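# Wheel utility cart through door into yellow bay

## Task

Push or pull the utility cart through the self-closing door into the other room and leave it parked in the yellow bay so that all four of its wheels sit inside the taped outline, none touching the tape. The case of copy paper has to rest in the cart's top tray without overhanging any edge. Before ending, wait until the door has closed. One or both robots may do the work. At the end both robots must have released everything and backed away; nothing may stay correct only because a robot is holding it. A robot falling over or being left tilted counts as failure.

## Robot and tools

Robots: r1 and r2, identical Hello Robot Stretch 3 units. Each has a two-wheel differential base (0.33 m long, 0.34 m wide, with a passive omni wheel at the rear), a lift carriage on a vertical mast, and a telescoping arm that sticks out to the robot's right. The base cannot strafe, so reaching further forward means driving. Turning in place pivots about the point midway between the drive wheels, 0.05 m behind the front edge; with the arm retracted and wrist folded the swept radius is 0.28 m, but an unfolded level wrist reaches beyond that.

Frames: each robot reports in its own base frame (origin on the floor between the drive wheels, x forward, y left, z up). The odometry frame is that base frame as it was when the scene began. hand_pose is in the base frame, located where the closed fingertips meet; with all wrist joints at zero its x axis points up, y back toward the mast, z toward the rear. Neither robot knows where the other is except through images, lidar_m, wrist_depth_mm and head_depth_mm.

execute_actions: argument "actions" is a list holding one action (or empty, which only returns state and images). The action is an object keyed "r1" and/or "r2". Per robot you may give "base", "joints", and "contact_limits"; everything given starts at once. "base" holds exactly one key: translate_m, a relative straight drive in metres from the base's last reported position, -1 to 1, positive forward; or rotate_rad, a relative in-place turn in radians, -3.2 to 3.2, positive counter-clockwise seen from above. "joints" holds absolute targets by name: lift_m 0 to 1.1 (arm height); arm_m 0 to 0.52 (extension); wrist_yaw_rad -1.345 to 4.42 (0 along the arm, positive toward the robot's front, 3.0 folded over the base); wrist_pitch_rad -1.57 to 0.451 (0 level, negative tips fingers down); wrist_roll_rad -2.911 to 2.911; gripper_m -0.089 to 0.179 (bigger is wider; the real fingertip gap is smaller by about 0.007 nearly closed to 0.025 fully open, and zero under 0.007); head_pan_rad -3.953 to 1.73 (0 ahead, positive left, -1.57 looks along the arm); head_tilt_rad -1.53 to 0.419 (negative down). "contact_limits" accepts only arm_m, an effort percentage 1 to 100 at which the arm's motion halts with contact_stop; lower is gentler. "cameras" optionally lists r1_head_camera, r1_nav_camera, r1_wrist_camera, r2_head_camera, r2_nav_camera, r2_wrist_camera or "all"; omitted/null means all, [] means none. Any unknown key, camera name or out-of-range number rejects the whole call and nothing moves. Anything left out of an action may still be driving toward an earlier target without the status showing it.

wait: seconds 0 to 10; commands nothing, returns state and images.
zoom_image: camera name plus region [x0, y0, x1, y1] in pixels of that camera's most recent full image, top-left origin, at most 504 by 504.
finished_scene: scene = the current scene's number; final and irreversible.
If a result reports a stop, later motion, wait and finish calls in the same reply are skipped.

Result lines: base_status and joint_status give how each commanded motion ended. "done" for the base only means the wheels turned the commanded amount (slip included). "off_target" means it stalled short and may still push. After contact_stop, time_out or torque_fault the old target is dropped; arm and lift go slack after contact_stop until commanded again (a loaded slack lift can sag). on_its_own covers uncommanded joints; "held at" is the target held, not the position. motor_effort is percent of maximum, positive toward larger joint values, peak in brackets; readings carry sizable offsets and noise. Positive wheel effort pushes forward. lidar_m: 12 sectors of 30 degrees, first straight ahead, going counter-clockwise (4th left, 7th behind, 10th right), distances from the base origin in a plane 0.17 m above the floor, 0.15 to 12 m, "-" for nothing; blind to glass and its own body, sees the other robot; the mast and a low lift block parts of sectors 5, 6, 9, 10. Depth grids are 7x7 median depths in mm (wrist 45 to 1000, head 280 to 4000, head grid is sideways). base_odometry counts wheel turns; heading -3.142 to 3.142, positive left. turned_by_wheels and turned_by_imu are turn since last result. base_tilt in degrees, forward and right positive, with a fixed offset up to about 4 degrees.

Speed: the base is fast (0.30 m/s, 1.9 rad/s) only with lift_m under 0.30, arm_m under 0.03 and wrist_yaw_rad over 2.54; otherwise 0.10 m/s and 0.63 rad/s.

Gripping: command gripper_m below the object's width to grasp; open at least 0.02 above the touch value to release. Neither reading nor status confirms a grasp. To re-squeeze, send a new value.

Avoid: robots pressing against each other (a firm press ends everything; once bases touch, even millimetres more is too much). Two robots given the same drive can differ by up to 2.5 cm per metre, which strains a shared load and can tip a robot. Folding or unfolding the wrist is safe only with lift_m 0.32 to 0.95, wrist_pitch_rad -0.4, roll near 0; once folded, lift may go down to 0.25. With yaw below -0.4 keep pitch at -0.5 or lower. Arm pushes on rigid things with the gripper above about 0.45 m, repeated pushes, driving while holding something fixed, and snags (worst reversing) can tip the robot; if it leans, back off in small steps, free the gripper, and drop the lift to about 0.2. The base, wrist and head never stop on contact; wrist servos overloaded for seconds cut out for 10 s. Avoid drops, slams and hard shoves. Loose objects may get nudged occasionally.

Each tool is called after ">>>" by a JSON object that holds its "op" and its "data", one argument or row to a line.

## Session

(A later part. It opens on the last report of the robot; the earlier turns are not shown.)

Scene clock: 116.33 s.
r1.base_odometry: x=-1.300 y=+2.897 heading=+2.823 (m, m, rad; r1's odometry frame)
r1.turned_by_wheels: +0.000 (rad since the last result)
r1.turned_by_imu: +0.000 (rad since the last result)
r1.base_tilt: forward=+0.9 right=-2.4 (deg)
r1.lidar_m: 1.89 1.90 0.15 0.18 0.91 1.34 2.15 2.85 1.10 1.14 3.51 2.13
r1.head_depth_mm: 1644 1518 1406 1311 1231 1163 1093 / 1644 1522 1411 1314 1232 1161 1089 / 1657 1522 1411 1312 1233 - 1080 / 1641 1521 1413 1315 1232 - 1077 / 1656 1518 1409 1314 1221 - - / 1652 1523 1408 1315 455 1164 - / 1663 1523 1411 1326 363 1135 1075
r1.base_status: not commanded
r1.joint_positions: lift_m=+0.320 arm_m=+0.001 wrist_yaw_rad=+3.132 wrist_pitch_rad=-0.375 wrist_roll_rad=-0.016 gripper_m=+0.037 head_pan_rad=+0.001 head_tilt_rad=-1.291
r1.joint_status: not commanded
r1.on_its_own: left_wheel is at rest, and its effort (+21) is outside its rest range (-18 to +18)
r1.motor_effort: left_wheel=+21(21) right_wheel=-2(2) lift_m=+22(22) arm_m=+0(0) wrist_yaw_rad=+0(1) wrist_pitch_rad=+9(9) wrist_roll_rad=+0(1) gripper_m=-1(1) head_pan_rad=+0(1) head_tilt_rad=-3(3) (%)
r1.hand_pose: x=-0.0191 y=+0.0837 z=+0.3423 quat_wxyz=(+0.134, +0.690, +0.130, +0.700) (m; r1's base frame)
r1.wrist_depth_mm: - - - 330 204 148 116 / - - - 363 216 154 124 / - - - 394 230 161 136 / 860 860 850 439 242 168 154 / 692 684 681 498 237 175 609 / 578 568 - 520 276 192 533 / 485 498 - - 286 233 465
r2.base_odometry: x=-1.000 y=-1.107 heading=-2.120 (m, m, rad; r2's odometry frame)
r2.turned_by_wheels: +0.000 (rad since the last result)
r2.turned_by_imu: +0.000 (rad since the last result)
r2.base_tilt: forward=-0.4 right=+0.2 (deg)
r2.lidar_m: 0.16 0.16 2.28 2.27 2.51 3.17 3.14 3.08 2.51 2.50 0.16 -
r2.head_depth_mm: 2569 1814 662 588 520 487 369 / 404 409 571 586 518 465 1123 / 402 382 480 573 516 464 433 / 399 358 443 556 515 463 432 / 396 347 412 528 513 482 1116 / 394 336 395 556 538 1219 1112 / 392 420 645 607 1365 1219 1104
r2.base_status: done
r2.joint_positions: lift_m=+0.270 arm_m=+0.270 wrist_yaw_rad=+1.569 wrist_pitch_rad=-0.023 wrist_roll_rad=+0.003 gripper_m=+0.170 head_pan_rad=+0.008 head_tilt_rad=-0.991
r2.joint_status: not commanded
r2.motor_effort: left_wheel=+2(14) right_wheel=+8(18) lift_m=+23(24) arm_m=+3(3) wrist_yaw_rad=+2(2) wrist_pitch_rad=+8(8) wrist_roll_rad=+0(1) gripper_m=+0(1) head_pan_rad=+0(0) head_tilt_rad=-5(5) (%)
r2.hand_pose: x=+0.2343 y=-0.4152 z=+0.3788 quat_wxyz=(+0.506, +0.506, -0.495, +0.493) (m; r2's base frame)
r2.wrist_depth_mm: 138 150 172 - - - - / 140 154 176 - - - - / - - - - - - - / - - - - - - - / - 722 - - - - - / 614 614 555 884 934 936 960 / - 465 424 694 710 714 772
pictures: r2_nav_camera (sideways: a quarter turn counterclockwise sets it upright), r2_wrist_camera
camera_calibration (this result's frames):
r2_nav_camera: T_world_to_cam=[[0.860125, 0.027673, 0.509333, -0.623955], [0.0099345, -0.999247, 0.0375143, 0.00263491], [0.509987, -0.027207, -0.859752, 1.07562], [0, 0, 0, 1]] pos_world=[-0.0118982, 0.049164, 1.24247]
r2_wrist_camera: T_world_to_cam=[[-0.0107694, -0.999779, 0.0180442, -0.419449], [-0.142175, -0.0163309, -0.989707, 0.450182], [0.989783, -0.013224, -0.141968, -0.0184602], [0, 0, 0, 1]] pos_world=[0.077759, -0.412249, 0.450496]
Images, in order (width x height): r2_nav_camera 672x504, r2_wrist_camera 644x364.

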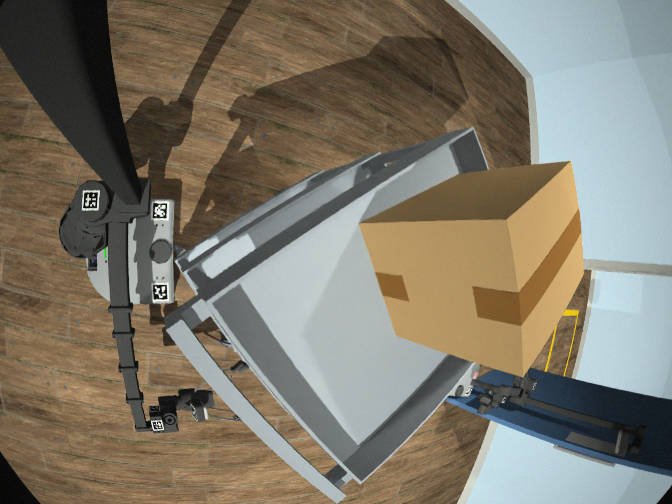

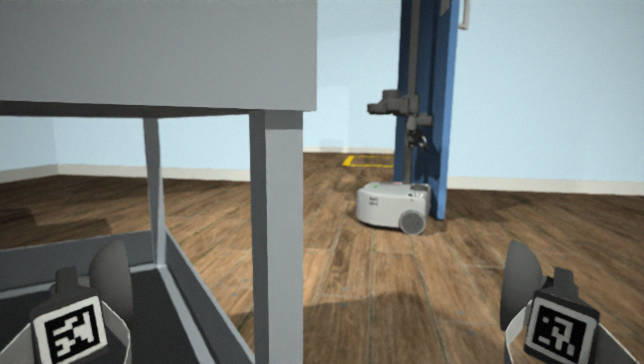

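>>> {"op": "execute_actions", "data": {
  "actions": [
    {"r2":{"base":{"translate_m":-0.1},"joints":{"arm_m":0.35}}}
  ],
  "cameras": []
}}

>>> {"op": "execute_actions", "data": {
  "actions": [
    {"r2":{"base":{"rotate_rad":0.38}}}
  ],
  "cameras": ["r2_wrist_camera"]
}}

>>> {"op": "execute_actions", "data": {
  "actions": [
    {"r2":{"joints":{"gripper_m":-0.025}}}
  ],
  "cameras": ["r2_nav_camera","r2_wrist_camera"]
}}

Scene clock: 122.20 s.
r1.base_odometry: x=-1.300 y=+2.897 heading=+2.823 (m, m, rad; r1's odometry frame)
r1.turned_by_wheels: +0.000 (rad since the last result)
r1.turned_by_imu: +0.001 (rad since the last result)
r1.base_tilt: forward=+0.9 right=-2.5 (deg)
r1.lidar_m: 1.89 1.90 0.15 0.18 0.91 1.34 2.15 2.85 1.09 1.15 3.50 2.14
r1.head_depth_mm: 1642 1511 1411 1311 1231 1161 1093 / 1645 1518 1410 1321 1236 1159 1088 / 1645 1519 1412 1316 1237 - 1082 / 1651 1521 1408 1313 1232 - 1076 / 1655 1532 1412 1319 1225 - - / 1662 1516 1421 1322 455 1159 - / 1647 1522 1411 1334 363 1134 1082
r1.base_status: not commanded
r1.joint_positions: lift_m=+0.320 arm_m=+0.001 wrist_yaw_rad=+3.132 wrist_pitch_rad=-0.375 wrist_roll_rad=-0.016 gripper_m=+0.037 head_pan_rad=+0.001 head_tilt_rad=-1.291
r1.joint_status: not commanded
r1.on_its_own: left_wheel is at rest, and its effort (+21) is outside its rest range (-18 to +18)
r1.motor_effort: left_wheel=+21(21) right_wheel=-2(1) lift_m=+22(22) arm_m=+0(0) wrist_yaw_rad=+0(0) wrist_pitch_rad=+9(9) wrist_roll_rad=+0(0) gripper_m=-1(1) head_pan_rad=-1(1) head_tilt_rad=-2(3) (%)
r1.hand_pose: x=-0.0191 y=+0.0837 z=+0.3423 quat_wxyz=(+0.134, +0.690, +0.130, +0.700) (m; r1's base frame)
r1.wrist_depth_mm: - - - 330 206 149 116 / - - - 365 217 154 124 / - - - 397 229 161 136 / 868 862 839 441 241 168 154 / 679 680 678 498 237 175 619 / 576 562 - 517 275 191 536 / 487 501 - - 285 233 467
r2.base_odometry: x=-0.948 y=-1.021 heading=-2.120 (m, m, rad; r2's odometry frame)
r2.turned_by_wheels: +0.000 (rad since the last result)
r2.turned_by_imu: +0.000 (rad since the last result)
r2.base_tilt: forward=-0.4 right=+0.2 (deg)
r2.lidar_m: 0.15 0.35 2.31 2.29 2.53 3.07 3.04 3.05 2.49 2.48 0.52 0.17
r2.head_depth_mm: 2481 737 676 588 507 1223 1127 / 448 730 673 586 536 811 1124 / 433 508 629 583 517 422 1124 / 419 477 588 582 515 693 1111 / 407 449 548 578 745 1191 1121 / 395 445 621 609 1302 1221 1114 / 498 719 686 1478 1356 1217 1108
r2.base_status: done
r2.joint_positions: lift_m=+0.270 arm_m=+0.350 wrist_yaw_rad=+1.569 wrist_pitch_rad=-0.023 wrist_roll_rad=+0.003 gripper_m=+0.170 head_pan_rad=+0.008 head_tilt_rad=-0.991
r2.joint_status: all done
r2.motor_effort: left_wheel=-4(10) right_wheel=+3(5) lift_m=+23(23) arm_m=+3(4) wrist_yaw_rad=+1(3) wrist_pitch_rad=+8(8) wrist_roll_rad=+0(0) gripper_m=+0(0) head_pan_rad=+0(0) head_tilt_rad=-5(5) (%)
r2.hand_pose: x=+0.2343 y=-0.4952 z=+0.3788 quat_wxyz=(+0.506, +0.506, -0.495, +0.493) (m; r2's base frame)
r2.wrist_depth_mm: 233 258 - - - - - / 237 263 - - - - - / - - - - - - - / - - - - - - - / 754 815 - - - - - / 656 577 839 938 951 946 951 / - 461 643 711 719 719 763
pictures: none
No camera images: the call's "cameras" was empty. Leave "cameras" out to get every camera's image.

Scene clock: 123.77 s.
r1.base_odometry: x=-1.300 y=+2.897 heading=+2.823 (m, m, rad; r1's odometry frame)
r1.turned_by_wheels: +0.000 (rad since the last result)
r1.turned_by_imu: +0.000 (rad since the last result)
r1.base_tilt: forward=+0.8 right=-2.5 (deg)
r1.lidar_m: 1.90 1.91 0.15 0.18 0.91 1.34 2.15 2.85 1.10 1.14 3.53 2.14
r1.head_depth_mm: 1643 1517 1409 1315 1233 1160 1098 / 1656 1520 1417 1317 1231 1160 1086 / 1653 1517 1410 1316 1232 - 1085 / 1642 1531 1411 1314 1238 - 1078 / 1655 1512 1420 1318 1225 - - / 1655 1521 1416 1313 455 1162 - / 1651 1524 1415 1336 363 1134 1083
r1.base_status: not commanded
r1.joint_positions: lift_m=+0.320 arm_m=+0.001 wrist_yaw_rad=+3.132 wrist_pitch_rad=-0.375 wrist_roll_rad=-0.016 gripper_m=+0.037 head_pan_rad=+0.001 head_tilt_rad=-1.291
r1.joint_status: not commanded
r1.on_its_own: left_wheel is at rest, and its effort (+20) is outside its rest range (-18 to +18)
r1.motor_effort: left_wheel=+20(20) right_wheel=-2(1) lift_m=+22(22) arm_m=+0(0) wrist_yaw_rad=+0(0) wrist_pitch_rad=+9(9) wrist_roll_rad=+0(0) gripper_m=+0(2) head_pan_rad=+0(0) head_tilt_rad=-4(4) (%)
r1.hand_pose: x=-0.0191 y=+0.0837 z=+0.3423 quat_wxyz=(+0.134, +0.690, +0.130, +0.700) (m; r1's base frame)
r1.wrist_depth_mm: - - - 330 204 149 116 / - - - 358 216 155 124 / - - - 393 229 161 136 / 862 859 844 446 242 168 155 / 694 685 681 501 237 175 623 / 576 565 - 519 277 191 541 / 483 500 - - 284 233 464
r2.base_odometry: x=-0.948 y=-1.021 heading=-1.740 (m, m, rad; r2's odometry frame)
r2.turned_by_wheels: +0.380 (rad since the last result)
r2.turned_by_imu: +0.386 (rad since the last result)
r2.base_tilt: forward=-0.5 right=+0.2 (deg)
r2.lidar_m: 0.24 2.35 2.29 2.39 3.14 3.04 3.22 2.56 2.48 2.59 0.20 0.15
r2.head_depth_mm: 406 433 536 587 519 483 1102 / 404 429 530 587 519 472 1084 / 515 535 563 585 512 635 1105 / 2533 752 679 935 1079 1179 1114 / 2499 2038 1772 1546 1372 1228 1119 / 2510 2073 1765 1542 1361 1223 1114 / 2476 2066 1757 1536 1357 1218 1111
r2.base_status: done
r2.joint_positions: lift_m=+0.270 arm_m=+0.350 wrist_yaw_rad=+1.569 wrist_pitch_rad=-0.023 wrist_roll_rad=+0.003 gripper_m=+0.170 head_pan_rad=+0.008 head_tilt_rad=-0.991
r2.joint_status: not commanded
r2.motor_effort: left_wheel=-3(11) right_wheel=+3(8) lift_m=+23(24) arm_m=+3(3) wrist_yaw_rad=+2(2) wrist_pitch_rad=+8(8) wrist_roll_rad=-1(0) gripper_m=+0(0) head_pan_rad=+0(0) head_tilt_rad=-5(5) (%)
r2.hand_pose: x=+0.2343 y=-0.4952 z=+0.3788 quat_wxyz=(+0.506, +0.506, -0.495, +0.493) (m; r2's base frame)
r2.wrist_depth_mm: 102 105 110 116 122 - - / 104 108 113 119 126 - - / - - - 143 - - - / - - - 146 - - - / - - 734 149 - - - / 607 617 625 151 921 935 959 / - 464 475 154 714 714 765
pictures: r2_wrist_camera
camera_calibration (this result's frames):
r2_wrist_camera: T_world_to_cam=[[-0.0105944, -0.999781, 0.0180442, -0.49945], [-0.142172, -0.0163558, -0.989707, 0.448863], [0.989785, -0.0130508, -0.141968, -0.0194326], [0, 0, 0, 1]] pos_world=[0.0777586, -0.492253, 0.450496]
Images, in order (width x height): r2_wrist_camera 644x364.

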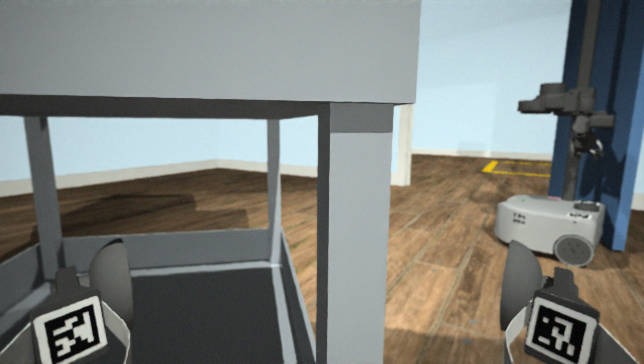

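Scene clock: 126.30 s.
r1.base_odometry: x=-1.300 y=+2.897 heading=+2.823 (m, m, rad; r1's odometry frame)
r1.turned_by_wheels: +0.000 (rad since the last result)
r1.turned_by_imu: +0.000 (rad since the last result)
r1.base_tilt: forward=+0.9 right=-2.5 (deg)
r1.lidar_m: 1.90 1.90 0.15 0.18 0.91 1.34 2.14 2.85 1.10 1.15 3.50 2.13
r1.head_depth_mm: 1652 1520 1412 1315 1234 1158 1092 / 1644 1525 1405 1320 1231 1162 1086 / 1654 1527 1406 1312 1235 - 1081 / 1654 1515 1406 1318 1232 - 1078 / 1644 1523 1412 1320 1224 - - / 1652 1523 1412 1324 455 1164 - / 1653 1523 1413 1331 363 1135 1080
r1.base_status: not commanded
r1.joint_positions: lift_m=+0.320 arm_m=+0.001 wrist_yaw_rad=+3.132 wrist_pitch_rad=-0.375 wrist_roll_rad=-0.016 gripper_m=+0.037 head_pan_rad=+0.001 head_tilt_rad=-1.291
r1.joint_status: not commanded
r1.on_its_own: left_wheel is at rest, and its effort (+21) is outside its rest range (-18 to +18)
r1.motor_effort: left_wheel=+21(20) right_wheel=-2(1) lift_m=+22(22) arm_m=+0(0) wrist_yaw_rad=+0(1) wrist_pitch_rad=+9(9) wrist_roll_rad=+0(0) gripper_m=-1(0) head_pan_rad=+0(1) head_tilt_rad=-3(3) (%)
r1.hand_pose: x=-0.0191 y=+0.0837 z=+0.3423 quat_wxyz=(+0.134, +0.690, +0.130, +0.700) (m; r1's base frame)
r1.wrist_depth_mm: - - - 329 205 148 116 / - - - 364 216 154 125 / - - - 393 229 161 136 / 863 858 831 445 242 168 155 / 691 686 675 499 237 175 621 / 573 571 - 517 278 192 538 / 481 500 - - 285 232 464
r2.base_odometry: x=-0.948 y=-1.021 heading=-1.740 (m, m, rad; r2's odometry frame)
r2.turned_by_wheels: +0.000 (rad since the last result)
r2.turned_by_imu: +0.000 (rad since the last result)
r2.base_tilt: forward=-0.3 right=+0.2 (deg)
r2.lidar_m: 0.22 2.36 2.29 2.40 3.12 3.05 3.20 2.55 2.48 2.59 0.20 0.15
r2.head_depth_mm: 406 433 535 589 520 481 1100 / 404 429 530 586 518 472 1094 / 496 509 565 583 509 484 1090 / 2521 756 682 920 906 1179 1112 / 2524 2030 1767 1531 1368 1225 1125 / 2490 2071 1768 1532 1362 1223 1110 / 2495 2060 1754 1531 1363 1222 1108
r2.base_status: not commanded
r2.joint_positions: lift_m=+0.270 arm_m=+0.350 wrist_yaw_rad=+1.557 wrist_pitch_rad=-0.023 wrist_roll_rad=+0.003 gripper_m=-0.024 head_pan_rad=+0.008 head_tilt_rad=-0.991
r2.joint_status: all done
r2.on_its_own: wrist_yaw_rad is at rest, and its effort (+14) is outside its rest range (-12 to +12)
r2.motor_effort: left_wheel=-8(8) right_wheel=+7(7) lift_m=+24(24) arm_m=+2(3) wrist_yaw_rad=+14(33) wrist_pitch_rad=+8(8) wrist_roll_rad=+0(0) gripper_m=-24(98) head_pan_rad=-1(0) head_tilt_rad=-5(5) (%)
r2.hand_pose: x=+0.2342 y=-0.4983 z=+0.3788 quat_wxyz=(+0.509, +0.503, -0.498, +0.490) (m; r2's base frame)
r2.wrist_depth_mm: 100 103 108 114 - - - / 102 106 111 116 - - - / - - - 127 - - - / - - - 130 - - - / - - 720 134 - - - / 600 620 619 136 - 952 950 / 469 472 452 140 679 714 730
pictures: r2_nav_camera (sideways: a quarter turn counterclockwise sets it upright), r2_wrist_camera
camera_calibration (this result's frames):
r2_nav_camera: T_world_to_cam=[[0.860124, 0.0276721, 0.509333, -0.623956], [0.00993337, -0.999247, 0.0375143, 0.00263492], [0.509988, -0.0272076, -0.859751, 1.07562], [0, 0, 0, 1]] pos_world=[-0.0118981, 0.049164, 1.24247]
r2_wrist_camera: T_world_to_cam=[[-0.0219103, -0.999597, 0.0180535, -0.499802], [-0.142386, -0.0147538, -0.989701, 0.449646], [0.989569, -0.0242552, -0.142005, -0.0249686], [0, 0, 0, 1]] pos_world=[0.0777805, -0.493572, 0.450492]
Images, in order (width x height): r2_nav_camera 672x504, r2_wrist_camera 644x364.

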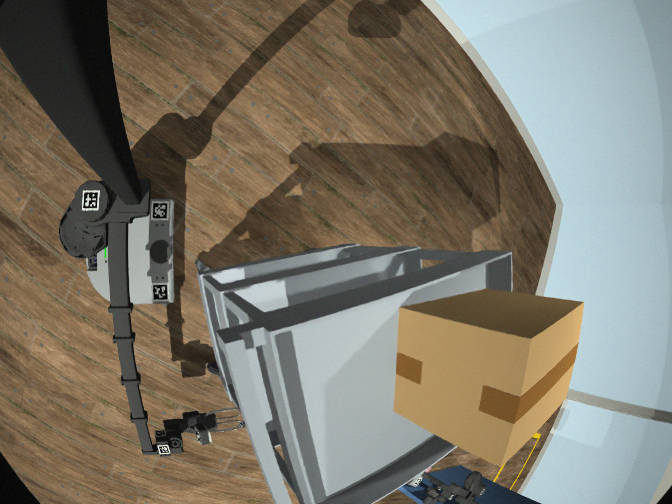

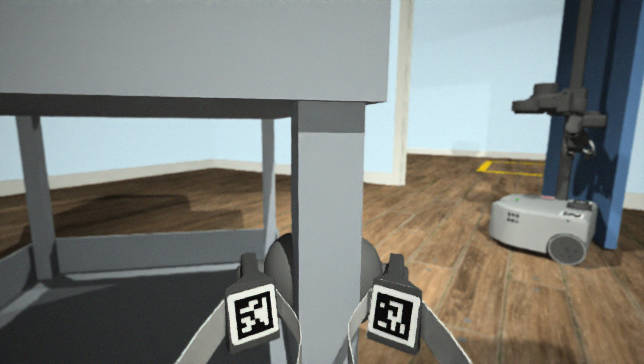

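>>> {"op": "execute_actions", "data": {
  "actions": [
    {"r2":{"joints":{"arm_m":0.05,"wrist_yaw_rad":1.4}}}
  ],
  "cameras": []
}}

>>> {"op": "execute_actions", "data": {
  "actions": [
    {"r2":{"base":{"translate_m":0.35},"joints":{"wrist_yaw_rad":1.2}}}
  ],
  "cameras": ["r2_nav_camera","r2_wrist_camera"]
}}

Scene clock: 132.07 s.
r1.base_odometry: x=-1.300 y=+2.897 heading=+2.823 (m, m, rad; r1's odometry frame)
r1.turned_by_wheels: +0.000 (rad since the last result)
r1.turned_by_imu: +0.001 (rad since the last result)
r1.base_tilt: forward=+0.9 right=-2.4 (deg)
r1.lidar_m: 1.90 1.90 0.15 0.18 0.91 1.34 2.15 2.85 1.11 1.25 3.53 2.13
r1.head_depth_mm: 1649 1514 1410 1313 1230 1157 1091 / 1643 1517 1413 1318 1232 1160 1091 / 1653 1519 1409 1319 1231 - 1080 / 1640 1527 1401 1319 1235 - 1080 / 1649 1522 1405 1318 1219 - - / 1644 1521 1414 1316 455 1164 - / 1645 1525 1416 1334 363 1136 1080
r1.base_status: not commanded
r1.joint_positions: lift_m=+0.320 arm_m=+0.001 wrist_yaw_rad=+3.132 wrist_pitch_rad=-0.375 wrist_roll_rad=-0.016 gripper_m=+0.037 head_pan_rad=+0.001 head_tilt_rad=-1.291
r1.joint_status: not commanded
r1.on_its_own: left_wheel is at rest, and its effort (+21) is outside its rest range (-18 to +18)
r1.motor_effort: left_wheel=+21(20) right_wheel=-2(2) lift_m=+22(22) arm_m=+0(0) wrist_yaw_rad=+0(1) wrist_pitch_rad=+9(9) wrist_roll_rad=+0(0) gripper_m=-1(1) head_pan_rad=+0(0) head_tilt_rad=-3(4) (%)
r1.hand_pose: x=-0.0191 y=+0.0837 z=+0.3423 quat_wxyz=(+0.134, +0.690, +0.130, +0.700) (m; r1's base frame)
r1.wrist_depth_mm: - - - 328 204 149 116 / - - - 359 217 154 125 / - - - 398 229 161 136 / 869 842 846 437 241 168 154 / 688 677 669 494 238 175 612 / 569 562 - 519 274 192 536 / 490 498 - - 284 233 458
r2.base_odometry: x=-0.948 y=-1.021 heading=-1.740 (m, m, rad; r2's odometry frame)
r2.turned_by_wheels: +0.000 (rad since the last result)
r2.turned_by_imu: +0.000 (rad since the last result)
r2.base_tilt: forward=-0.4 right=+0.4 (deg)
r2.lidar_m: 0.26 0.30 2.29 2.40 3.14 3.05 3.18 2.56 2.48 2.59 0.30 0.26
r2.head_depth_mm: 453 774 676 588 483 1187 1128 / 444 517 644 586 463 814 1139 / 460 541 636 583 466 1067 1123 / 479 567 652 582 492 1098 1123 / 500 606 662 580 523 1130 1123 / 2480 2074 636 577 727 1205 1117 / 2486 2062 1744 534 1290 1220 1106
r2.base_status: not commanded
r2.joint_positions: lift_m=+0.270 arm_m=+0.050 wrist_yaw_rad=+1.374 wrist_pitch_rad=-0.025 wrist_roll_rad=+0.003 gripper_m=-0.021 head_pan_rad=+0.008 head_tilt_rad=-0.991
r2.joint_status: wrist_yaw_rad off_target (ended at +1.374, target +1.400); the others done
r2.on_its_own: wrist_yaw_rad is at rest, and its effort (+31) is outside its rest range (-12 to +12)
r2.motor_effort: left_wheel=-7(19) right_wheel=+6(25) lift_m=+24(24) arm_m=-4(4) wrist_yaw_rad=+31(51) wrist_pitch_rad=+9(9) wrist_roll_rad=+0(1) gripper_m=-23(28) head_pan_rad=+0(0) head_tilt_rad=-5(5) (%)
r2.hand_pose: x=+0.2292 y=-0.2456 z=+0.3782 quat_wxyz=(+0.552, +0.456, -0.542, +0.441) (m; r2's base frame)
r2.wrist_depth_mm: 121 120 119 118 - - - / 124 123 122 120 - - - / - - - 130 - - - / - - - 133 - - - / - 768 765 136 - - - / 545 612 620 140 - 959 941 / 466 466 448 145 679 724 722
pictures: none
No camera images: the call's "cameras" was empty. Leave "cameras" out to get every camera's image.

Scene clock: 136.60 s.
r1.base_odometry: x=-1.300 y=+2.897 heading=+2.823 (m, m, rad; r1's odometry frame)
r1.turned_by_wheels: +0.000 (rad since the last result)
r1.turned_by_imu: +0.001 (rad since the last result)
r1.base_tilt: forward=+0.9 right=-2.4 (deg)
r1.lidar_m: 1.90 1.90 0.15 0.18 0.91 1.34 2.15 2.85 1.08 1.33 3.53 2.13
r1.head_depth_mm: 1643 1515 1407 1312 1233 1157 1094 / 1644 1516 1415 1313 1237 1159 1085 / 1644 1521 1410 1316 1234 - 1081 / 1646 1519 1417 1322 1231 - 1077 / 1644 1530 1407 1320 1224 - - / 1649 1517 1418 1324 455 1160 - / 1655 1528 1408 1339 363 1135 1084
r1.base_status: not commanded
r1.joint_positions: lift_m=+0.320 arm_m=+0.001 wrist_yaw_rad=+3.132 wrist_pitch_rad=-0.375 wrist_roll_rad=-0.016 gripper_m=+0.037 head_pan_rad=+0.001 head_tilt_rad=-1.291
r1.joint_status: not commanded
r1.on_its_own: left_wheel is at rest, and its effort (+21) is outside its rest range (-18 to +18)
r1.motor_effort: left_wheel=+21(21) right_wheel=-1(2) lift_m=+22(22) arm_m=+0(0) wrist_yaw_rad=+0(0) wrist_pitch_rad=+9(9) wrist_roll_rad=+0(0) gripper_m=+0(1) head_pan_rad=+0(0) head_tilt_rad=-3(3) (%)
r1.hand_pose: x=-0.0191 y=+0.0837 z=+0.3423 quat_wxyz=(+0.134, +0.690, +0.130, +0.700) (m; r1's base frame)
r1.wrist_depth_mm: - - - 330 205 149 116 / - - - 359 217 154 125 / - - - 395 230 161 137 / 865 852 851 445 242 168 155 / 687 678 688 499 237 176 605 / 580 566 - 522 275 192 536 / 484 499 - - 285 232 463
r2.base_odometry: x=-1.007 y=-1.366 heading=-1.741 (m, m, rad; r2's odometry frame)
r2.turned_by_wheels: +0.000 (rad since the last result)
r2.turned_by_imu: +0.002 (rad since the last result)
r2.base_tilt: forward=-0.4 right=+0.2 (deg)
r2.lidar_m: 0.21 0.22 2.11 2.21 3.10 3.34 3.51 2.75 2.66 2.79 0.27 0.21
r2.head_depth_mm: 447 778 677 589 520 747 1124 / 419 472 634 587 519 710 1121 / 425 484 591 584 525 723 1123 / 429 497 610 582 523 785 1121 / 435 510 623 579 506 779 1114 / 2286 718 636 576 516 933 1111 / 2491 2045 1753 556 461 1203 1106
r2.base_status: done
r2.joint_positions: lift_m=+0.270 arm_m=+0.050 wrist_yaw_rad=+1.206 wrist_pitch_rad=-0.026 wrist_roll_rad=+0.003 gripper_m=-0.021 head_pan_rad=+0.008 head_tilt_rad=-0.991
r2.joint_status: all done
r2.motor_effort: left_wheel=-3(9) right_wheel=+6(26) lift_m=+24(23) arm_m=-1(4) wrist_yaw_rad=-6(51) wrist_pitch_rad=+9(9) wrist_roll_rad=+0(0) gripper_m=-22(24) head_pan_rad=-1(0) head_tilt_rad=-5(5) (%)
r2.hand_pose: x=+0.2173 y=-0.2863 z=+0.3782 quat_wxyz=(+0.587, +0.409, -0.578, +0.393) (m; r2's base frame)
r2.wrist_depth_mm: 92 96 102 110 - - - / 94 98 105 113 - - - / - - - 123 - - - / - - - 126 - - - / - - 707 129 - - - / 615 620 619 132 925 943 964 / 470 465 434 137 688 721 718
pictures: r2_nav_camera (sideways: a quarter turn counterclockwise sets it upright), r2_wrist_camera
camera_calibration (this result's frames):
r2_nav_camera: T_world_to_cam=[[0.860124, 0.0276721, 0.509333, -0.623955], [0.00993341, -0.999247, 0.0375143, 0.00263492], [0.509988, -0.0272076, -0.859751, 1.07562], [0, 0, 0, 1]] pos_world=[-0.0118981, 0.049164, 1.24247]
r2_wrist_camera: T_world_to_cam=[[-0.364673, -0.93096, 0.0180743, -0.194103], [-0.141093, 0.0360609, -0.989339, 0.463859], [0.920384, -0.363335, -0.144503, -0.0842903], [0, 0, 0, 1]] pos_world=[0.0722428, -0.228055, 0.450242]
Images, in order (width x height): r2_nav_camera 672x504, r2_wrist_camera 644x364.

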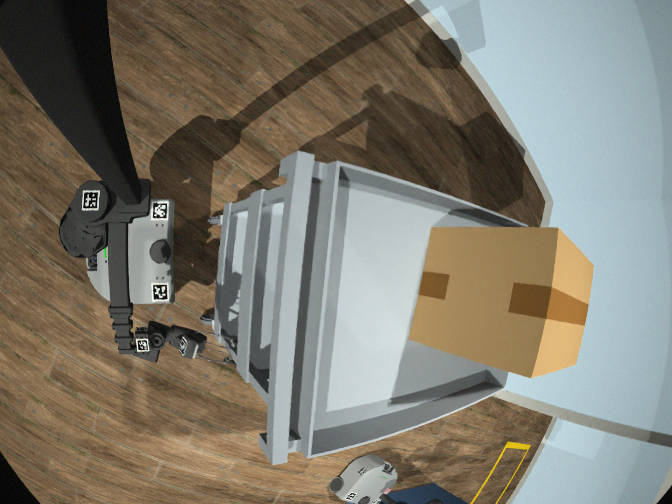

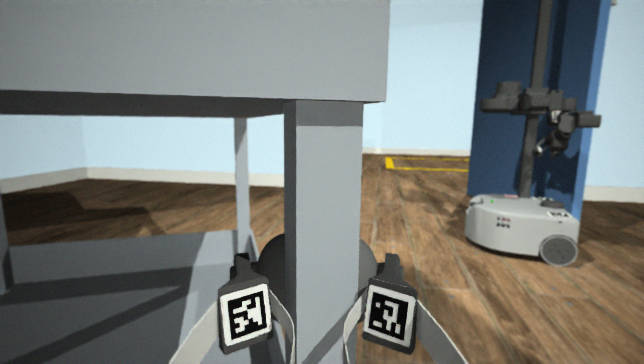

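>>> {"op": "execute_actions", "data": {
  "actions": [
    {"r2":{"joints":{"arm_m":0.0,"wrist_yaw_rad":0.5}}}
  ],
  "cameras": []
}}

>>> {"op": "execute_actions", "data": {
  "actions": [
    {"r2":{"base":{"translate_m":0.25}}}
  ],
  "cameras": ["r2_nav_camera"]
}}

>>> {"op": "execute_actions", "data": {
  "actions": [
    {"r2":{"base":{"rotate_rad":-0.6}}}
  ],
  "cameras": ["r2_nav_camera","r2_wrist_camera"]
}}

Scene clock: 143.90 s.
r1.base_odometry: x=-1.300 y=+2.897 heading=+2.823 (m, m, rad; r1's odometry frame)
r1.turned_by_wheels: +0.000 (rad since the last result)
r1.turned_by_imu: +0.001 (rad since the last result)
r1.base_tilt: forward=+0.9 right=-2.4 (deg)
r1.lidar_m: 1.89 1.90 0.15 0.18 0.91 1.34 2.15 2.86 1.04 1.22 3.49 2.14
r1.head_depth_mm: 1653 1517 1405 1320 1233 1155 1095 / 1651 1513 1407 1315 1232 1158 1085 / 1643 1517 1415 1310 1235 - 1082 / 1645 1515 1422 1318 1229 - 1080 / 1649 1532 1409 1314 1222 - - / 1649 1513 1410 1319 454 1160 - / 1652 1529 1418 1335 363 1133 1079
r1.base_status: not commanded
r1.joint_positions: lift_m=+0.320 arm_m=+0.001 wrist_yaw_rad=+3.132 wrist_pitch_rad=-0.375 wrist_roll_rad=-0.016 gripper_m=+0.037 head_pan_rad=+0.001 head_tilt_rad=-1.291
r1.joint_status: not commanded
r1.on_its_own: left_wheel is at rest, and its effort (+21) is outside its rest range (-18 to +18)
r1.motor_effort: left_wheel=+21(21) right_wheel=-2(1) lift_m=+22(22) arm_m=+0(0) wrist_yaw_rad=+0(1) wrist_pitch_rad=+9(9) wrist_roll_rad=+0(0) gripper_m=-1(0) head_pan_rad=+0(0) head_tilt_rad=-4(3) (%)
r1.hand_pose: x=-0.0191 y=+0.0837 z=+0.3423 quat_wxyz=(+0.134, +0.690, +0.130, +0.700) (m; r1's base frame)
r1.wrist_depth_mm: - - - 328 205 148 116 / - - - 359 217 154 125 / - - - 395 230 161 136 / 866 861 846 441 241 168 155 / 690 685 676 496 237 175 610 / 573 565 - 527 277 192 536 / 487 495 - - 284 233 467
r2.base_odometry: x=-1.007 y=-1.366 heading=-1.741 (m, m, rad; r2's odometry frame)
r2.turned_by_wheels: +0.000 (rad since the last result)
r2.turned_by_imu: +0.000 (rad since the last result)
r2.base_tilt: forward=-0.3 right=+0.2 (deg)
r2.lidar_m: - 2.17 2.11 2.20 3.11 3.33 3.51 2.74 2.66 0.26 0.15 -
r2.head_depth_mm: 406 354 415 525 520 467 441 / 404 359 426 543 519 465 541 / 402 360 438 552 517 464 438 / 411 367 451 560 515 463 419 / 2517 1937 652 570 513 461 446 / 2481 2068 1761 1534 1298 447 379 / 2457 2059 1757 1532 1356 1216 1109
r2.base_status: not commanded
r2.joint_positions: lift_m=+0.270 arm_m=+0.000 wrist_yaw_rad=+0.476 wrist_pitch_rad=-0.025 wrist_roll_rad=+0.003 gripper_m=-0.017 head_pan_rad=+0.008 head_tilt_rad=-0.991
r2.joint_status: wrist_yaw_rad off_target (ended at +0.476, target +0.500); the others done
r2.on_its_own: gripper_m is held at -0.018, not at your -0.025, by its stall guard, which is not easing now; wrist_yaw_rad is at rest, and its effort (+28) is outside its rest range (-12 to +12)
r2.motor_effort: left_wheel=-9(11) right_wheel=+11(24) lift_m=+24(24) arm_m=-4(5) wrist_yaw_rad=+28(100) wrist_pitch_rad=+8(9) wrist_roll_rad=+0(0) gripper_m=-24(34) head_pan_rad=+0(0) head_tilt_rad=-5(5) (%)
r2.hand_pose: x=+0.0956 y=-0.3726 z=+0.3784 quat_wxyz=(+0.688, +0.175, -0.686, +0.158) (m; r2's base frame)
r2.wrist_depth_mm: - - 53 76 - - - / - 77 60 83 - - - / - - - 114 - - - / - - - 117 - - - / - - - 120 - - - / 927 929 945 123 951 955 962 / 691 713 673 126 684 733 720
pictures: none
No camera images: the call's "cameras" was empty. Leave "cameras" out to get every camera's image.

Scene clock: 147.37 s.
r1.base_odometry: x=-1.300 y=+2.897 heading=+2.823 (m, m, rad; r1's odometry frame)
r1.turned_by_wheels: +0.000 (rad since the last result)
r1.turned_by_imu: +0.000 (rad since the last result)
r1.base_tilt: forward=+0.9 right=-2.5 (deg)
r1.lidar_m: 1.90 1.90 0.15 0.18 0.91 1.34 2.15 1.05 1.05 4.80 3.51 2.14
r1.head_depth_mm: 1654 1522 1401 1312 1236 1155 1093 / 1650 1523 1411 1312 1231 1160 1086 / 1658 1522 1409 1312 1234 - 1082 / 1648 1518 1409 1323 1230 - 1076 / 1651 1517 1409 1315 1225 - - / 1649 1526 1415 1317 455 1160 - / 1647 1520 1411 1335 363 1133 1082
r1.base_status: not commanded
r1.joint_positions: lift_m=+0.320 arm_m=+0.001 wrist_yaw_rad=+3.132 wrist_pitch_rad=-0.375 wrist_roll_rad=-0.016 gripper_m=+0.037 head_pan_rad=+0.001 head_tilt_rad=-1.291
r1.joint_status: not commanded
r1.on_its_own: left_wheel is at rest, and its effort (+20) is outside its rest range (-18 to +18)
r1.motor_effort: left_wheel=+20(20) right_wheel=-2(2) lift_m=+22(22) arm_m=+0(0) wrist_yaw_rad=+1(0) wrist_pitch_rad=+9(9) wrist_roll_rad=+0(0) gripper_m=-1(1) head_pan_rad=+0(1) head_tilt_rad=-3(3) (%)
r1.hand_pose: x=-0.0191 y=+0.0837 z=+0.3423 quat_wxyz=(+0.134, +0.690, +0.130, +0.700) (m; r1's base frame)
r1.wrist_depth_mm: - - - 329 204 149 116 / - - - 360 217 155 125 / - - - 396 228 160 136 / 862 857 848 439 242 168 155 / 697 670 675 496 237 175 615 / 567 562 - 515 278 193 537 / 489 495 - - 285 232 462
r2.base_odometry: x=-1.049 y=-1.613 heading=-1.741 (m, m, rad; r2's odometry frame)
r2.turned_by_wheels: +0.000 (rad since the last result)
r2.turned_by_imu: +0.001 (rad since the last result)
r2.base_tilt: forward=-0.4 right=+0.1 (deg)
r2.lidar_m: - - 1.97 2.07 2.90 3.56 3.75 2.88 2.79 0.19 0.15 -
r2.head_depth_mm: 406 336 375 479 521 467 433 / 402 338 381 489 519 466 433 / 402 341 388 501 516 464 432 / 399 340 396 513 515 462 429 / 2505 356 624 558 513 461 428 / 2497 2068 1754 1486 520 453 397 / 2416 2061 1755 1536 1359 1216 1107
r2.base_status: done
r2.joint_positions: lift_m=+0.270 arm_m=+0.000 wrist_yaw_rad=+0.409 wrist_pitch_rad=-0.024 wrist_roll_rad=+0.003 gripper_m=-0.017 head_pan_rad=+0.008 head_tilt_rad=-0.991
r2.joint_status: not commanded
r2.on_its_own: wrist_yaw_rad is held at +0.408, not at your +0.500, by its stall guard, which is not easing now; gripper_m is held at -0.018, not at your -0.025, by its stall guard, which is not easing now
r2.motor_effort: left_wheel=+0(19) right_wheel=+11(49) lift_m=+24(24) arm_m=-2(4) wrist_yaw_rad=-2(66) wrist_pitch_rad=+8(8) wrist_roll_rad=-1(1) gripper_m=-22(26) head_pan_rad=+0(1) head_tilt_rad=-5(5) (%)
r2.hand_pose: x=+0.0803 y=-0.3797 z=+0.3785 quat_wxyz=(+0.693, +0.153, -0.691, +0.135) (m; r2's base frame)
r2.wrist_depth_mm: - - - 64 - - - / - 77 58 73 - - - / - - - 113 - - - / - - - 117 - - - / - - - 120 - - - / 913 930 924 122 - 964 957 / 698 704 679 126 684 721 728
pictures: r2_nav_camera (sideways: a quarter turn counterclockwise sets it upright)
camera_calibration (this result's frames):
r2_nav_camera: T_world_to_cam=[[0.860446, 0.0276724, 0.50879, -0.62325], [0.00995436, -0.999247, 0.0375133, 0.00263617], [0.509445, -0.0272135, -0.860073, 1.07604], [0, 0, 0, 1]] pos_world=[-0.0119355, 0.0491638, 1.24248]
Images, in order (width x height): r2_nav_camera 672x504.

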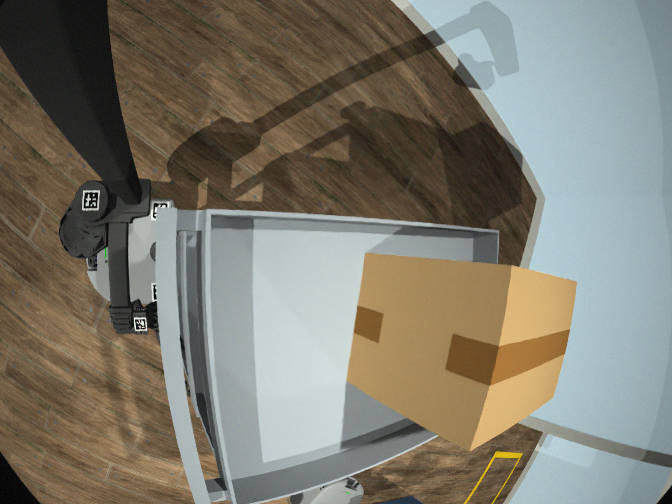

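Scene clock: 149.57 s.
r1.base_odometry: x=-1.300 y=+2.897 heading=+2.823 (m, m, rad; r1's odometry frame)
r1.turned_by_wheels: +0.000 (rad since the last result)
r1.turned_by_imu: +0.000 (rad since the last result)
r1.base_tilt: forward=+0.9 right=-2.5 (deg)
r1.lidar_m: 1.90 1.91 0.15 0.18 0.91 1.35 2.15 2.85 0.77 0.88 3.51 2.13
r1.head_depth_mm: 1639 1517 1409 1315 1228 1159 1094 / 1651 1517 1411 1316 1235 1162 1088 / 1642 1518 1411 1313 1233 - 1085 / 1651 1517 1413 1321 1234 - 1077 / 1653 1525 1407 1317 1221 - - / 1653 1523 1410 1313 455 1159 - / 1655 1524 1410 1334 363 1132 1083
r1.base_status: not commanded
r1.joint_positions: lift_m=+0.320 arm_m=+0.001 wrist_yaw_rad=+3.132 wrist_pitch_rad=-0.375 wrist_roll_rad=-0.016 gripper_m=+0.037 head_pan_rad=+0.001 head_tilt_rad=-1.291
r1.joint_status: not commanded
r1.on_its_own: left_wheel is at rest, and its effort (+20) is outside its rest range (-18 to +18)
r1.motor_effort: left_wheel=+20(20) right_wheel=-2(1) lift_m=+22(22) arm_m=+0(0) wrist_yaw_rad=+0(1) wrist_pitch_rad=+9(9) wrist_roll_rad=+0(1) gripper_m=+0(1) head_pan_rad=+0(0) head_tilt_rad=-3(3) (%)
r1.hand_pose: x=-0.0191 y=+0.0837 z=+0.3423 quat_wxyz=(+0.134, +0.690, +0.130, +0.700) (m; r1's base frame)
r1.wrist_depth_mm: - - - 328 205 148 116 / - - - 362 216 154 125 / - - - 398 228 161 136 / 866 873 863 437 243 168 154 / 685 686 677 497 236 176 609 / 567 569 - 522 277 192 541 / 486 499 - - 287 233 462
r2.base_odometry: x=-1.049 y=-1.613 heading=-2.341 (m, m, rad; r2's odometry frame)
r2.turned_by_wheels: -0.600 (rad since the last result)
r2.turned_by_imu: -0.600 (rad since the last result)
r2.base_tilt: forward=-0.5 right=+0.1 (deg)
r2.lidar_m: - 2.66 2.07 1.97 2.03 2.69 3.56 3.67 2.94 0.24 0.15 -
r2.head_depth_mm: 405 362 426 532 521 468 441 / 404 368 444 555 518 466 410 / 413 381 463 561 517 464 407 / 2512 749 631 572 515 462 359 / 2276 2063 1772 580 505 461 483 / 2180 2059 1770 1537 1370 460 389 / 2157 2067 1757 1523 1355 1217 1107
r2.base_status: done
r2.joint_positions: lift_m=+0.270 arm_m=+0.000 wrist_yaw_rad=+0.375 wrist_pitch_rad=-0.024 wrist_roll_rad=+0.003 gripper_m=-0.017 head_pan_rad=+0.008 head_tilt_rad=-0.991
r2.joint_status: not commanded
r2.on_its_own: wrist_yaw_rad is held at +0.408, not at your +0.500, by its stall guard, which is still easing; gripper_m is held at -0.018, not at your -0.025, by its stall guard, which is not easing now
r2.motor_effort: left_wheel=-2(51) right_wheel=+7(34) lift_m=+24(24) arm_m=+1(2) wrist_yaw_rad=+38(100) wrist_pitch_rad=+8(9) wrist_roll_rad=+0(0) gripper_m=-24(29) head_pan_rad=-1(1) head_tilt_rad=-5(5) (%)
r2.hand_pose: x=+0.0721 y=-0.3827 z=+0.3785 quat_wxyz=(+0.696, +0.141, -0.694, +0.123) (m; r2's base frame)
r2.wrist_depth_mm: - - 53 76 - - - / - 77 60 82 - - - / - - - 114 - - - / - - - 117 - - - / - - - 120 - - - / 933 926 950 123 955 948 939 / 694 711 683 126 664 702 719
pictures: r2_nav_camera (sideways: a quarter turn counterclockwise sets it upright), r2_wrist_camera
camera_calibration (this result's frames):
r2_nav_camera: T_world_to_cam=[[0.860446, 0.0276737, 0.508789, -0.623248], [0.00995592, -0.999247, 0.0375133, 0.00263616], [0.509444, -0.0272127, -0.860074, 1.07604], [0, 0, 0, 1]] pos_world=[-0.0119356, 0.0491637, 1.24248]
r2_wrist_camera: T_world_to_cam=[[-0.933525, -0.358057, 0.0180649, -0.0765596], [-0.0679714, 0.12729, -0.989534, 0.476888], [0.35201, -0.924982, -0.143166, -0.16013], [0, 0, 0, 1]] pos_world=[0.0173116, -0.236233, 0.450355]
Images, in order (width x height): r2_nav_camera 672x504, r2_wrist_camera 644x364.

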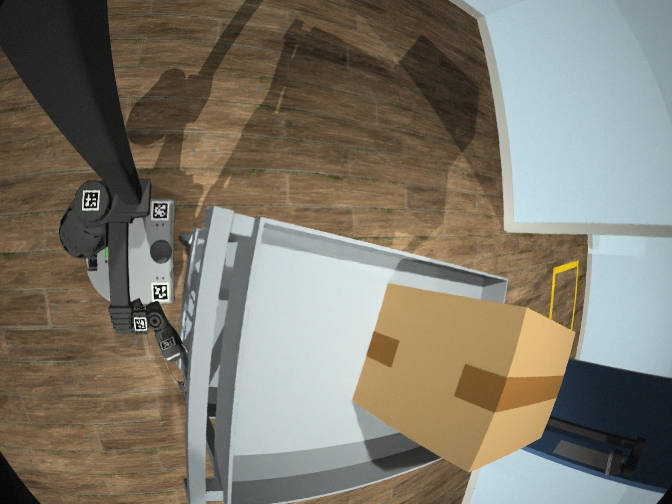

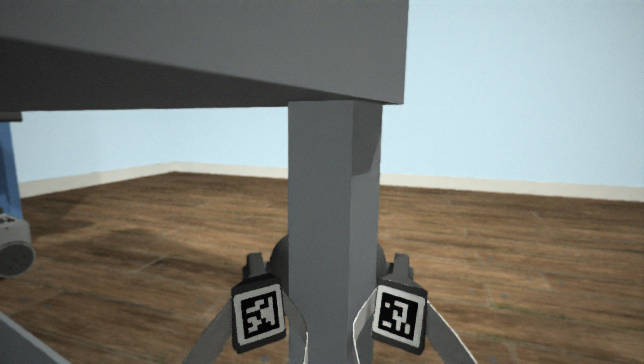

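>>> {"op": "execute_actions", "data": {
  "actions": [
    {"r2":{"base":{"translate_m":0.3}},"r1":{"joints":{"head_pan_rad":-3.0,"head_tilt_rad":-1.0}}}
  ],
  "cameras": []
}}

>>> {"op": "execute_actions", "data": {
  "actions": [
    {"r2":{"base":{"translate_m":0.6}}}
  ],
  "cameras": ["r2_nav_camera","r1_nav_camera"]
}}

Scene clock: 156.43 s.
r1.base_odometry: x=-1.300 y=+2.897 heading=+2.823 (m, m, rad; r1's odometry frame)
r1.turned_by_wheels: +0.000 (rad since the last result)
r1.turned_by_imu: +0.001 (rad since the last result)
r1.base_tilt: forward=+0.8 right=-2.5 (deg)
r1.lidar_m: 1.90 1.90 0.15 0.18 0.91 1.34 2.15 0.65 0.53 1.04 3.50 2.14
r1.head_depth_mm: 2285 2075 1774 1523 1340 1190 1099 / 2497 2135 1779 1528 1339 1231 - / 2485 2141 1783 1531 1342 - - / 2496 2151 1784 1532 1340 1236 - / 2503 2129 1783 1532 1341 1212 - / 2488 2149 1787 1536 1345 1195 1091 / 2463 2160 1713 1277 1213 1174 1075
r1.base_status: not commanded
r1.joint_positions: lift_m=+0.320 arm_m=+0.001 wrist_yaw_rad=+3.132 wrist_pitch_rad=-0.375 wrist_roll_rad=-0.016 gripper_m=+0.037 head_pan_rad=-2.993 head_tilt_rad=-1.001
r1.joint_status: all done
r1.on_its_own: left_wheel is at rest, and its effort (+20) is outside its rest range (-18 to +18)
r1.motor_effort: left_wheel=+20(21) right_wheel=-2(1) lift_m=+22(22) arm_m=+0(0) wrist_yaw_rad=+1(0) wrist_pitch_rad=+9(9) wrist_roll_rad=+0(1) gripper_m=-1(0) head_pan_rad=-5(65) head_tilt_rad=+1(18) (%)
r1.hand_pose: x=-0.0191 y=+0.0837 z=+0.3423 quat_wxyz=(+0.134, +0.690, +0.130, +0.700) (m; r1's base frame)
r1.wrist_depth_mm: - - - 332 205 149 116 / - - - 359 216 154 125 / - - - 395 229 161 136 / 865 858 852 441 241 168 154 / 692 678 684 502 238 175 607 / 574 561 - 518 277 192 536 / 487 500 - - 285 232 466
r2.base_odometry: x=-1.258 y=-1.828 heading=-2.341 (m, m, rad; r2's odometry frame)
r2.turned_by_wheels: +0.000 (rad since the last result)
r2.turned_by_imu: +0.002 (rad since the last result)
r2.base_tilt: forward=-0.4 right=+0.1 (deg)
r2.lidar_m: - 2.21 2.08 1.99 2.04 2.72 3.86 3.96 2.92 0.20 0.15 -
r2.head_depth_mm: 406 358 417 517 521 467 441 / 404 365 439 550 519 466 440 / 2536 685 482 563 516 464 427 / 2527 2092 693 571 516 463 404 / 1980 2065 1775 1547 509 454 360 / 1876 2057 1771 1535 1356 1222 731 / 1862 2048 1748 1531 1356 1218 1104
r2.base_status: done
r2.joint_positions: lift_m=+0.270 arm_m=+0.000 wrist_yaw_rad=+0.232 wrist_pitch_rad=-0.024 wrist_roll_rad=+0.003 gripper_m=-0.017 head_pan_rad=+0.008 head_tilt_rad=-0.991
r2.joint_status: not commanded
r2.on_its_own: wrist_yaw_rad is held at +0.235, not at your +0.500, by its stall guard, which is not easing now; gripper_m is held at -0.018, not at your -0.025, by its stall guard, which is not easing now
r2.motor_effort: left_wheel=+1(38) right_wheel=+1(30) lift_m=+24(24) arm_m=+0(1) wrist_yaw_rad=+3(68) wrist_pitch_rad=+8(9) wrist_roll_rad=+0(0) gripper_m=-23(27) head_pan_rad=+0(0) head_tilt_rad=-5(5) (%)
r2.hand_pose: x=+0.0373 y=-0.3937 z=+0.3786 quat_wxyz=(+0.702, +0.091, -0.702, +0.073) (m; r2's base frame)
r2.wrist_depth_mm: - - 50 70 - - - / - 76 58 77 - - - / - - - 113 - - - / - - - 116 - - - / - - - 120 - - - / 873 930 935 122 - 942 953 / 707 707 676 126 684 718 724
pictures: none
No camera images: the call's "cameras" was empty. Leave "cameras" out to get every camera's image.

Scene clock: 164.13 s.
r1.base_odometry: x=-1.301 y=+2.897 heading=+2.823 (m, m, rad; r1's odometry frame)
r1.turned_by_wheels: +0.000 (rad since the last result)
r1.turned_by_imu: +0.002 (rad since the last result)
r1.base_tilt: forward=+0.8 right=-2.5 (deg)
r1.lidar_m: 1.90 1.90 0.15 0.18 0.91 1.34 0.37 0.25 0.35 4.80 3.50 2.14
r1.head_depth_mm: 2261 2093 1788 1533 1342 1191 1101 / 2532 2162 1793 1543 1342 1230 - / 2521 2176 1675 1501 1348 - - / 476 533 616 950 1191 1217 - / 442 448 531 563 851 1054 - / 442 390 475 574 556 1160 1089 / 444 404 541 587 852 1191 1075
r1.base_status: not commanded
r1.joint_positions: lift_m=+0.320 arm_m=+0.001 wrist_yaw_rad=+3.132 wrist_pitch_rad=-0.375 wrist_roll_rad=-0.016 gripper_m=+0.037 head_pan_rad=-2.996 head_tilt_rad=-0.997
r1.joint_status: not commanded
r1.on_its_own: right_wheel is at rest, and its effort (-32) is outside its rest range (-18 to +18)
r1.motor_effort: left_wheel=+7(20) right_wheel=-32(39) lift_m=+22(22) arm_m=+0(0) wrist_yaw_rad=+0(0) wrist_pitch_rad=+8(9) wrist_roll_rad=+0(0) gripper_m=+1(1) head_pan_rad=-2(5) head_tilt_rad=-1(1) (%)
r1.hand_pose: x=-0.0191 y=+0.0838 z=+0.3424 quat_wxyz=(+0.134, +0.690, +0.130, +0.700) (m; r1's base frame)
r1.wrist_depth_mm: - - - 329 205 148 115 / - - - 359 216 154 124 / - - - 397 228 160 136 / 860 859 862 441 242 167 154 / 689 688 679 494 237 175 613 / 571 568 - 521 275 191 536 / 489 498 - - 285 231 462
r2.base_odometry: x=-1.676 y=-2.258 heading=-2.339 (m, m, rad; r2's odometry frame)
r2.turned_by_wheels: +0.002 (rad since the last result)
r2.turned_by_imu: -0.541 (rad since the last result)
r2.base_tilt: forward=-2.2 right=-2.6 (deg)
r2.lidar_m: - - 1.85 1.99 2.00 2.04 2.69 4.36 4.19 0.28 0.15 -
r2.head_depth_mm: 467 380 426 603 545 486 430 / 459 380 430 546 541 482 453 / 449 377 434 550 536 478 451 / 442 378 437 558 531 475 446 / 485 381 455 565 526 469 443 / 2631 2097 719 582 512 459 383 / 2577 2119 1786 1544 1364 1222 1087
r2.base_status: translate_m off_target (by the wheels' count: +0.5997 of +0.6000)
r2.joint_positions: lift_m=+0.270 arm_m=-0.001 wrist_yaw_rad=+0.544 wrist_pitch_rad=-0.140 wrist_roll_rad=-0.010 gripper_m=-0.014 head_pan_rad=+0.008 head_tilt_rad=-0.992
r2.joint_status: not commanded
r2.on_its_own: base_tilt is 3.3 degrees off its reading at the scene's start (forward=-0.6 right=+0.3); wrist_yaw_rad is held at +0.450, not at your +0.500, by its stall guard, which is still easing; gripper_m is held at -0.015, not at your -0.025, by its stall guard, which is not easing now; left_wheel is at rest, and its effort (+100) is outside its rest range (-18 to +18); wrist_pitch_rad is at rest, and its effort (+47) is outside its rest range (-20 to +32)
r2.motor_effort: left_wheel=+100(100) right_wheel=+1(55) lift_m=+30(29) arm_m=+9(9) wrist_yaw_rad=-100(100) wrist_pitch_rad=+47(63) wrist_roll_rad=+6(6) gripper_m=-32(36) head_pan_rad=-1(0) head_tilt_rad=-4(5) (%)
r2.hand_pose: x=+0.1082 y=-0.3583 z=+0.3490 quat_wxyz=(+0.696, +0.236, -0.662, +0.143) (m; r2's base frame)
r2.wrist_depth_mm: - - 53 77 - - - / - - 56 85 - - - / - - - 100 - - - / - - - 104 - - - / - - - 107 - - - / 601 825 116 110 862 865 879 / 600 654 602 115 650 673 686
pictures: r1_nav_camera (sideways: a quarter turn counterclockwise sets it upright), r2_nav_camera (sideways: a quarter turn counterclockwise sets it upright)
camera_calibration (this result's frames):
r1_nav_camera: T_world_to_cam=[[-0.813567, -0.126939, 0.567446, -0.691134], [-0.164357, 0.986287, -0.0150108, 0.0742413], [-0.557759, -0.105476, -0.823274, 1.03425], [0, 0, 0, 1]] pos_world=[0.0267828, -0.0518657, 1.24477]
r2_nav_camera: T_world_to_cam=[[0.86081, 0.0275918, 0.508177, -0.622454], [0.00988398, -0.999247, 0.0375121, 0.00263818], [0.50883, -0.027268, -0.860435, 1.07651], [0, 0, 0, 1]] pos_world=[-0.011973, 0.0491652, 1.24249]
Images, in order (width x height): r1_nav_camera 672x504, r2_nav_camera 672x504.

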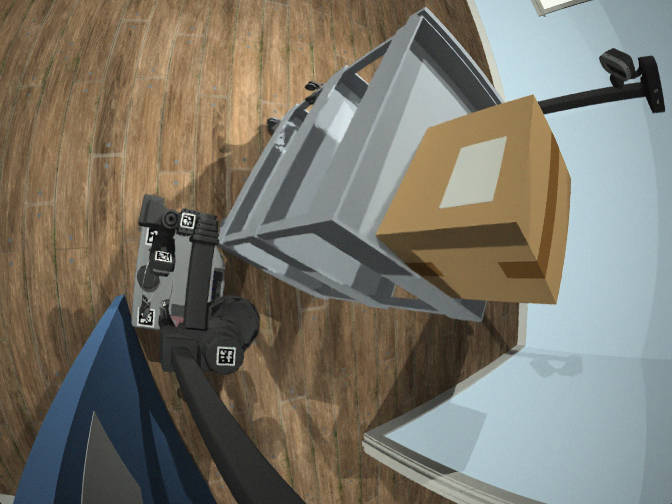

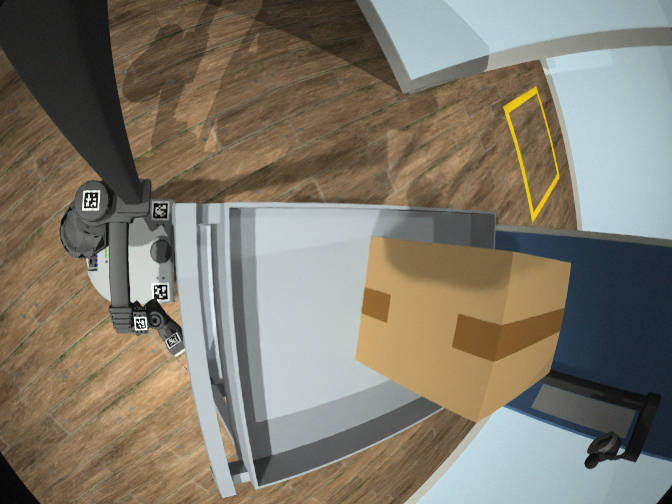

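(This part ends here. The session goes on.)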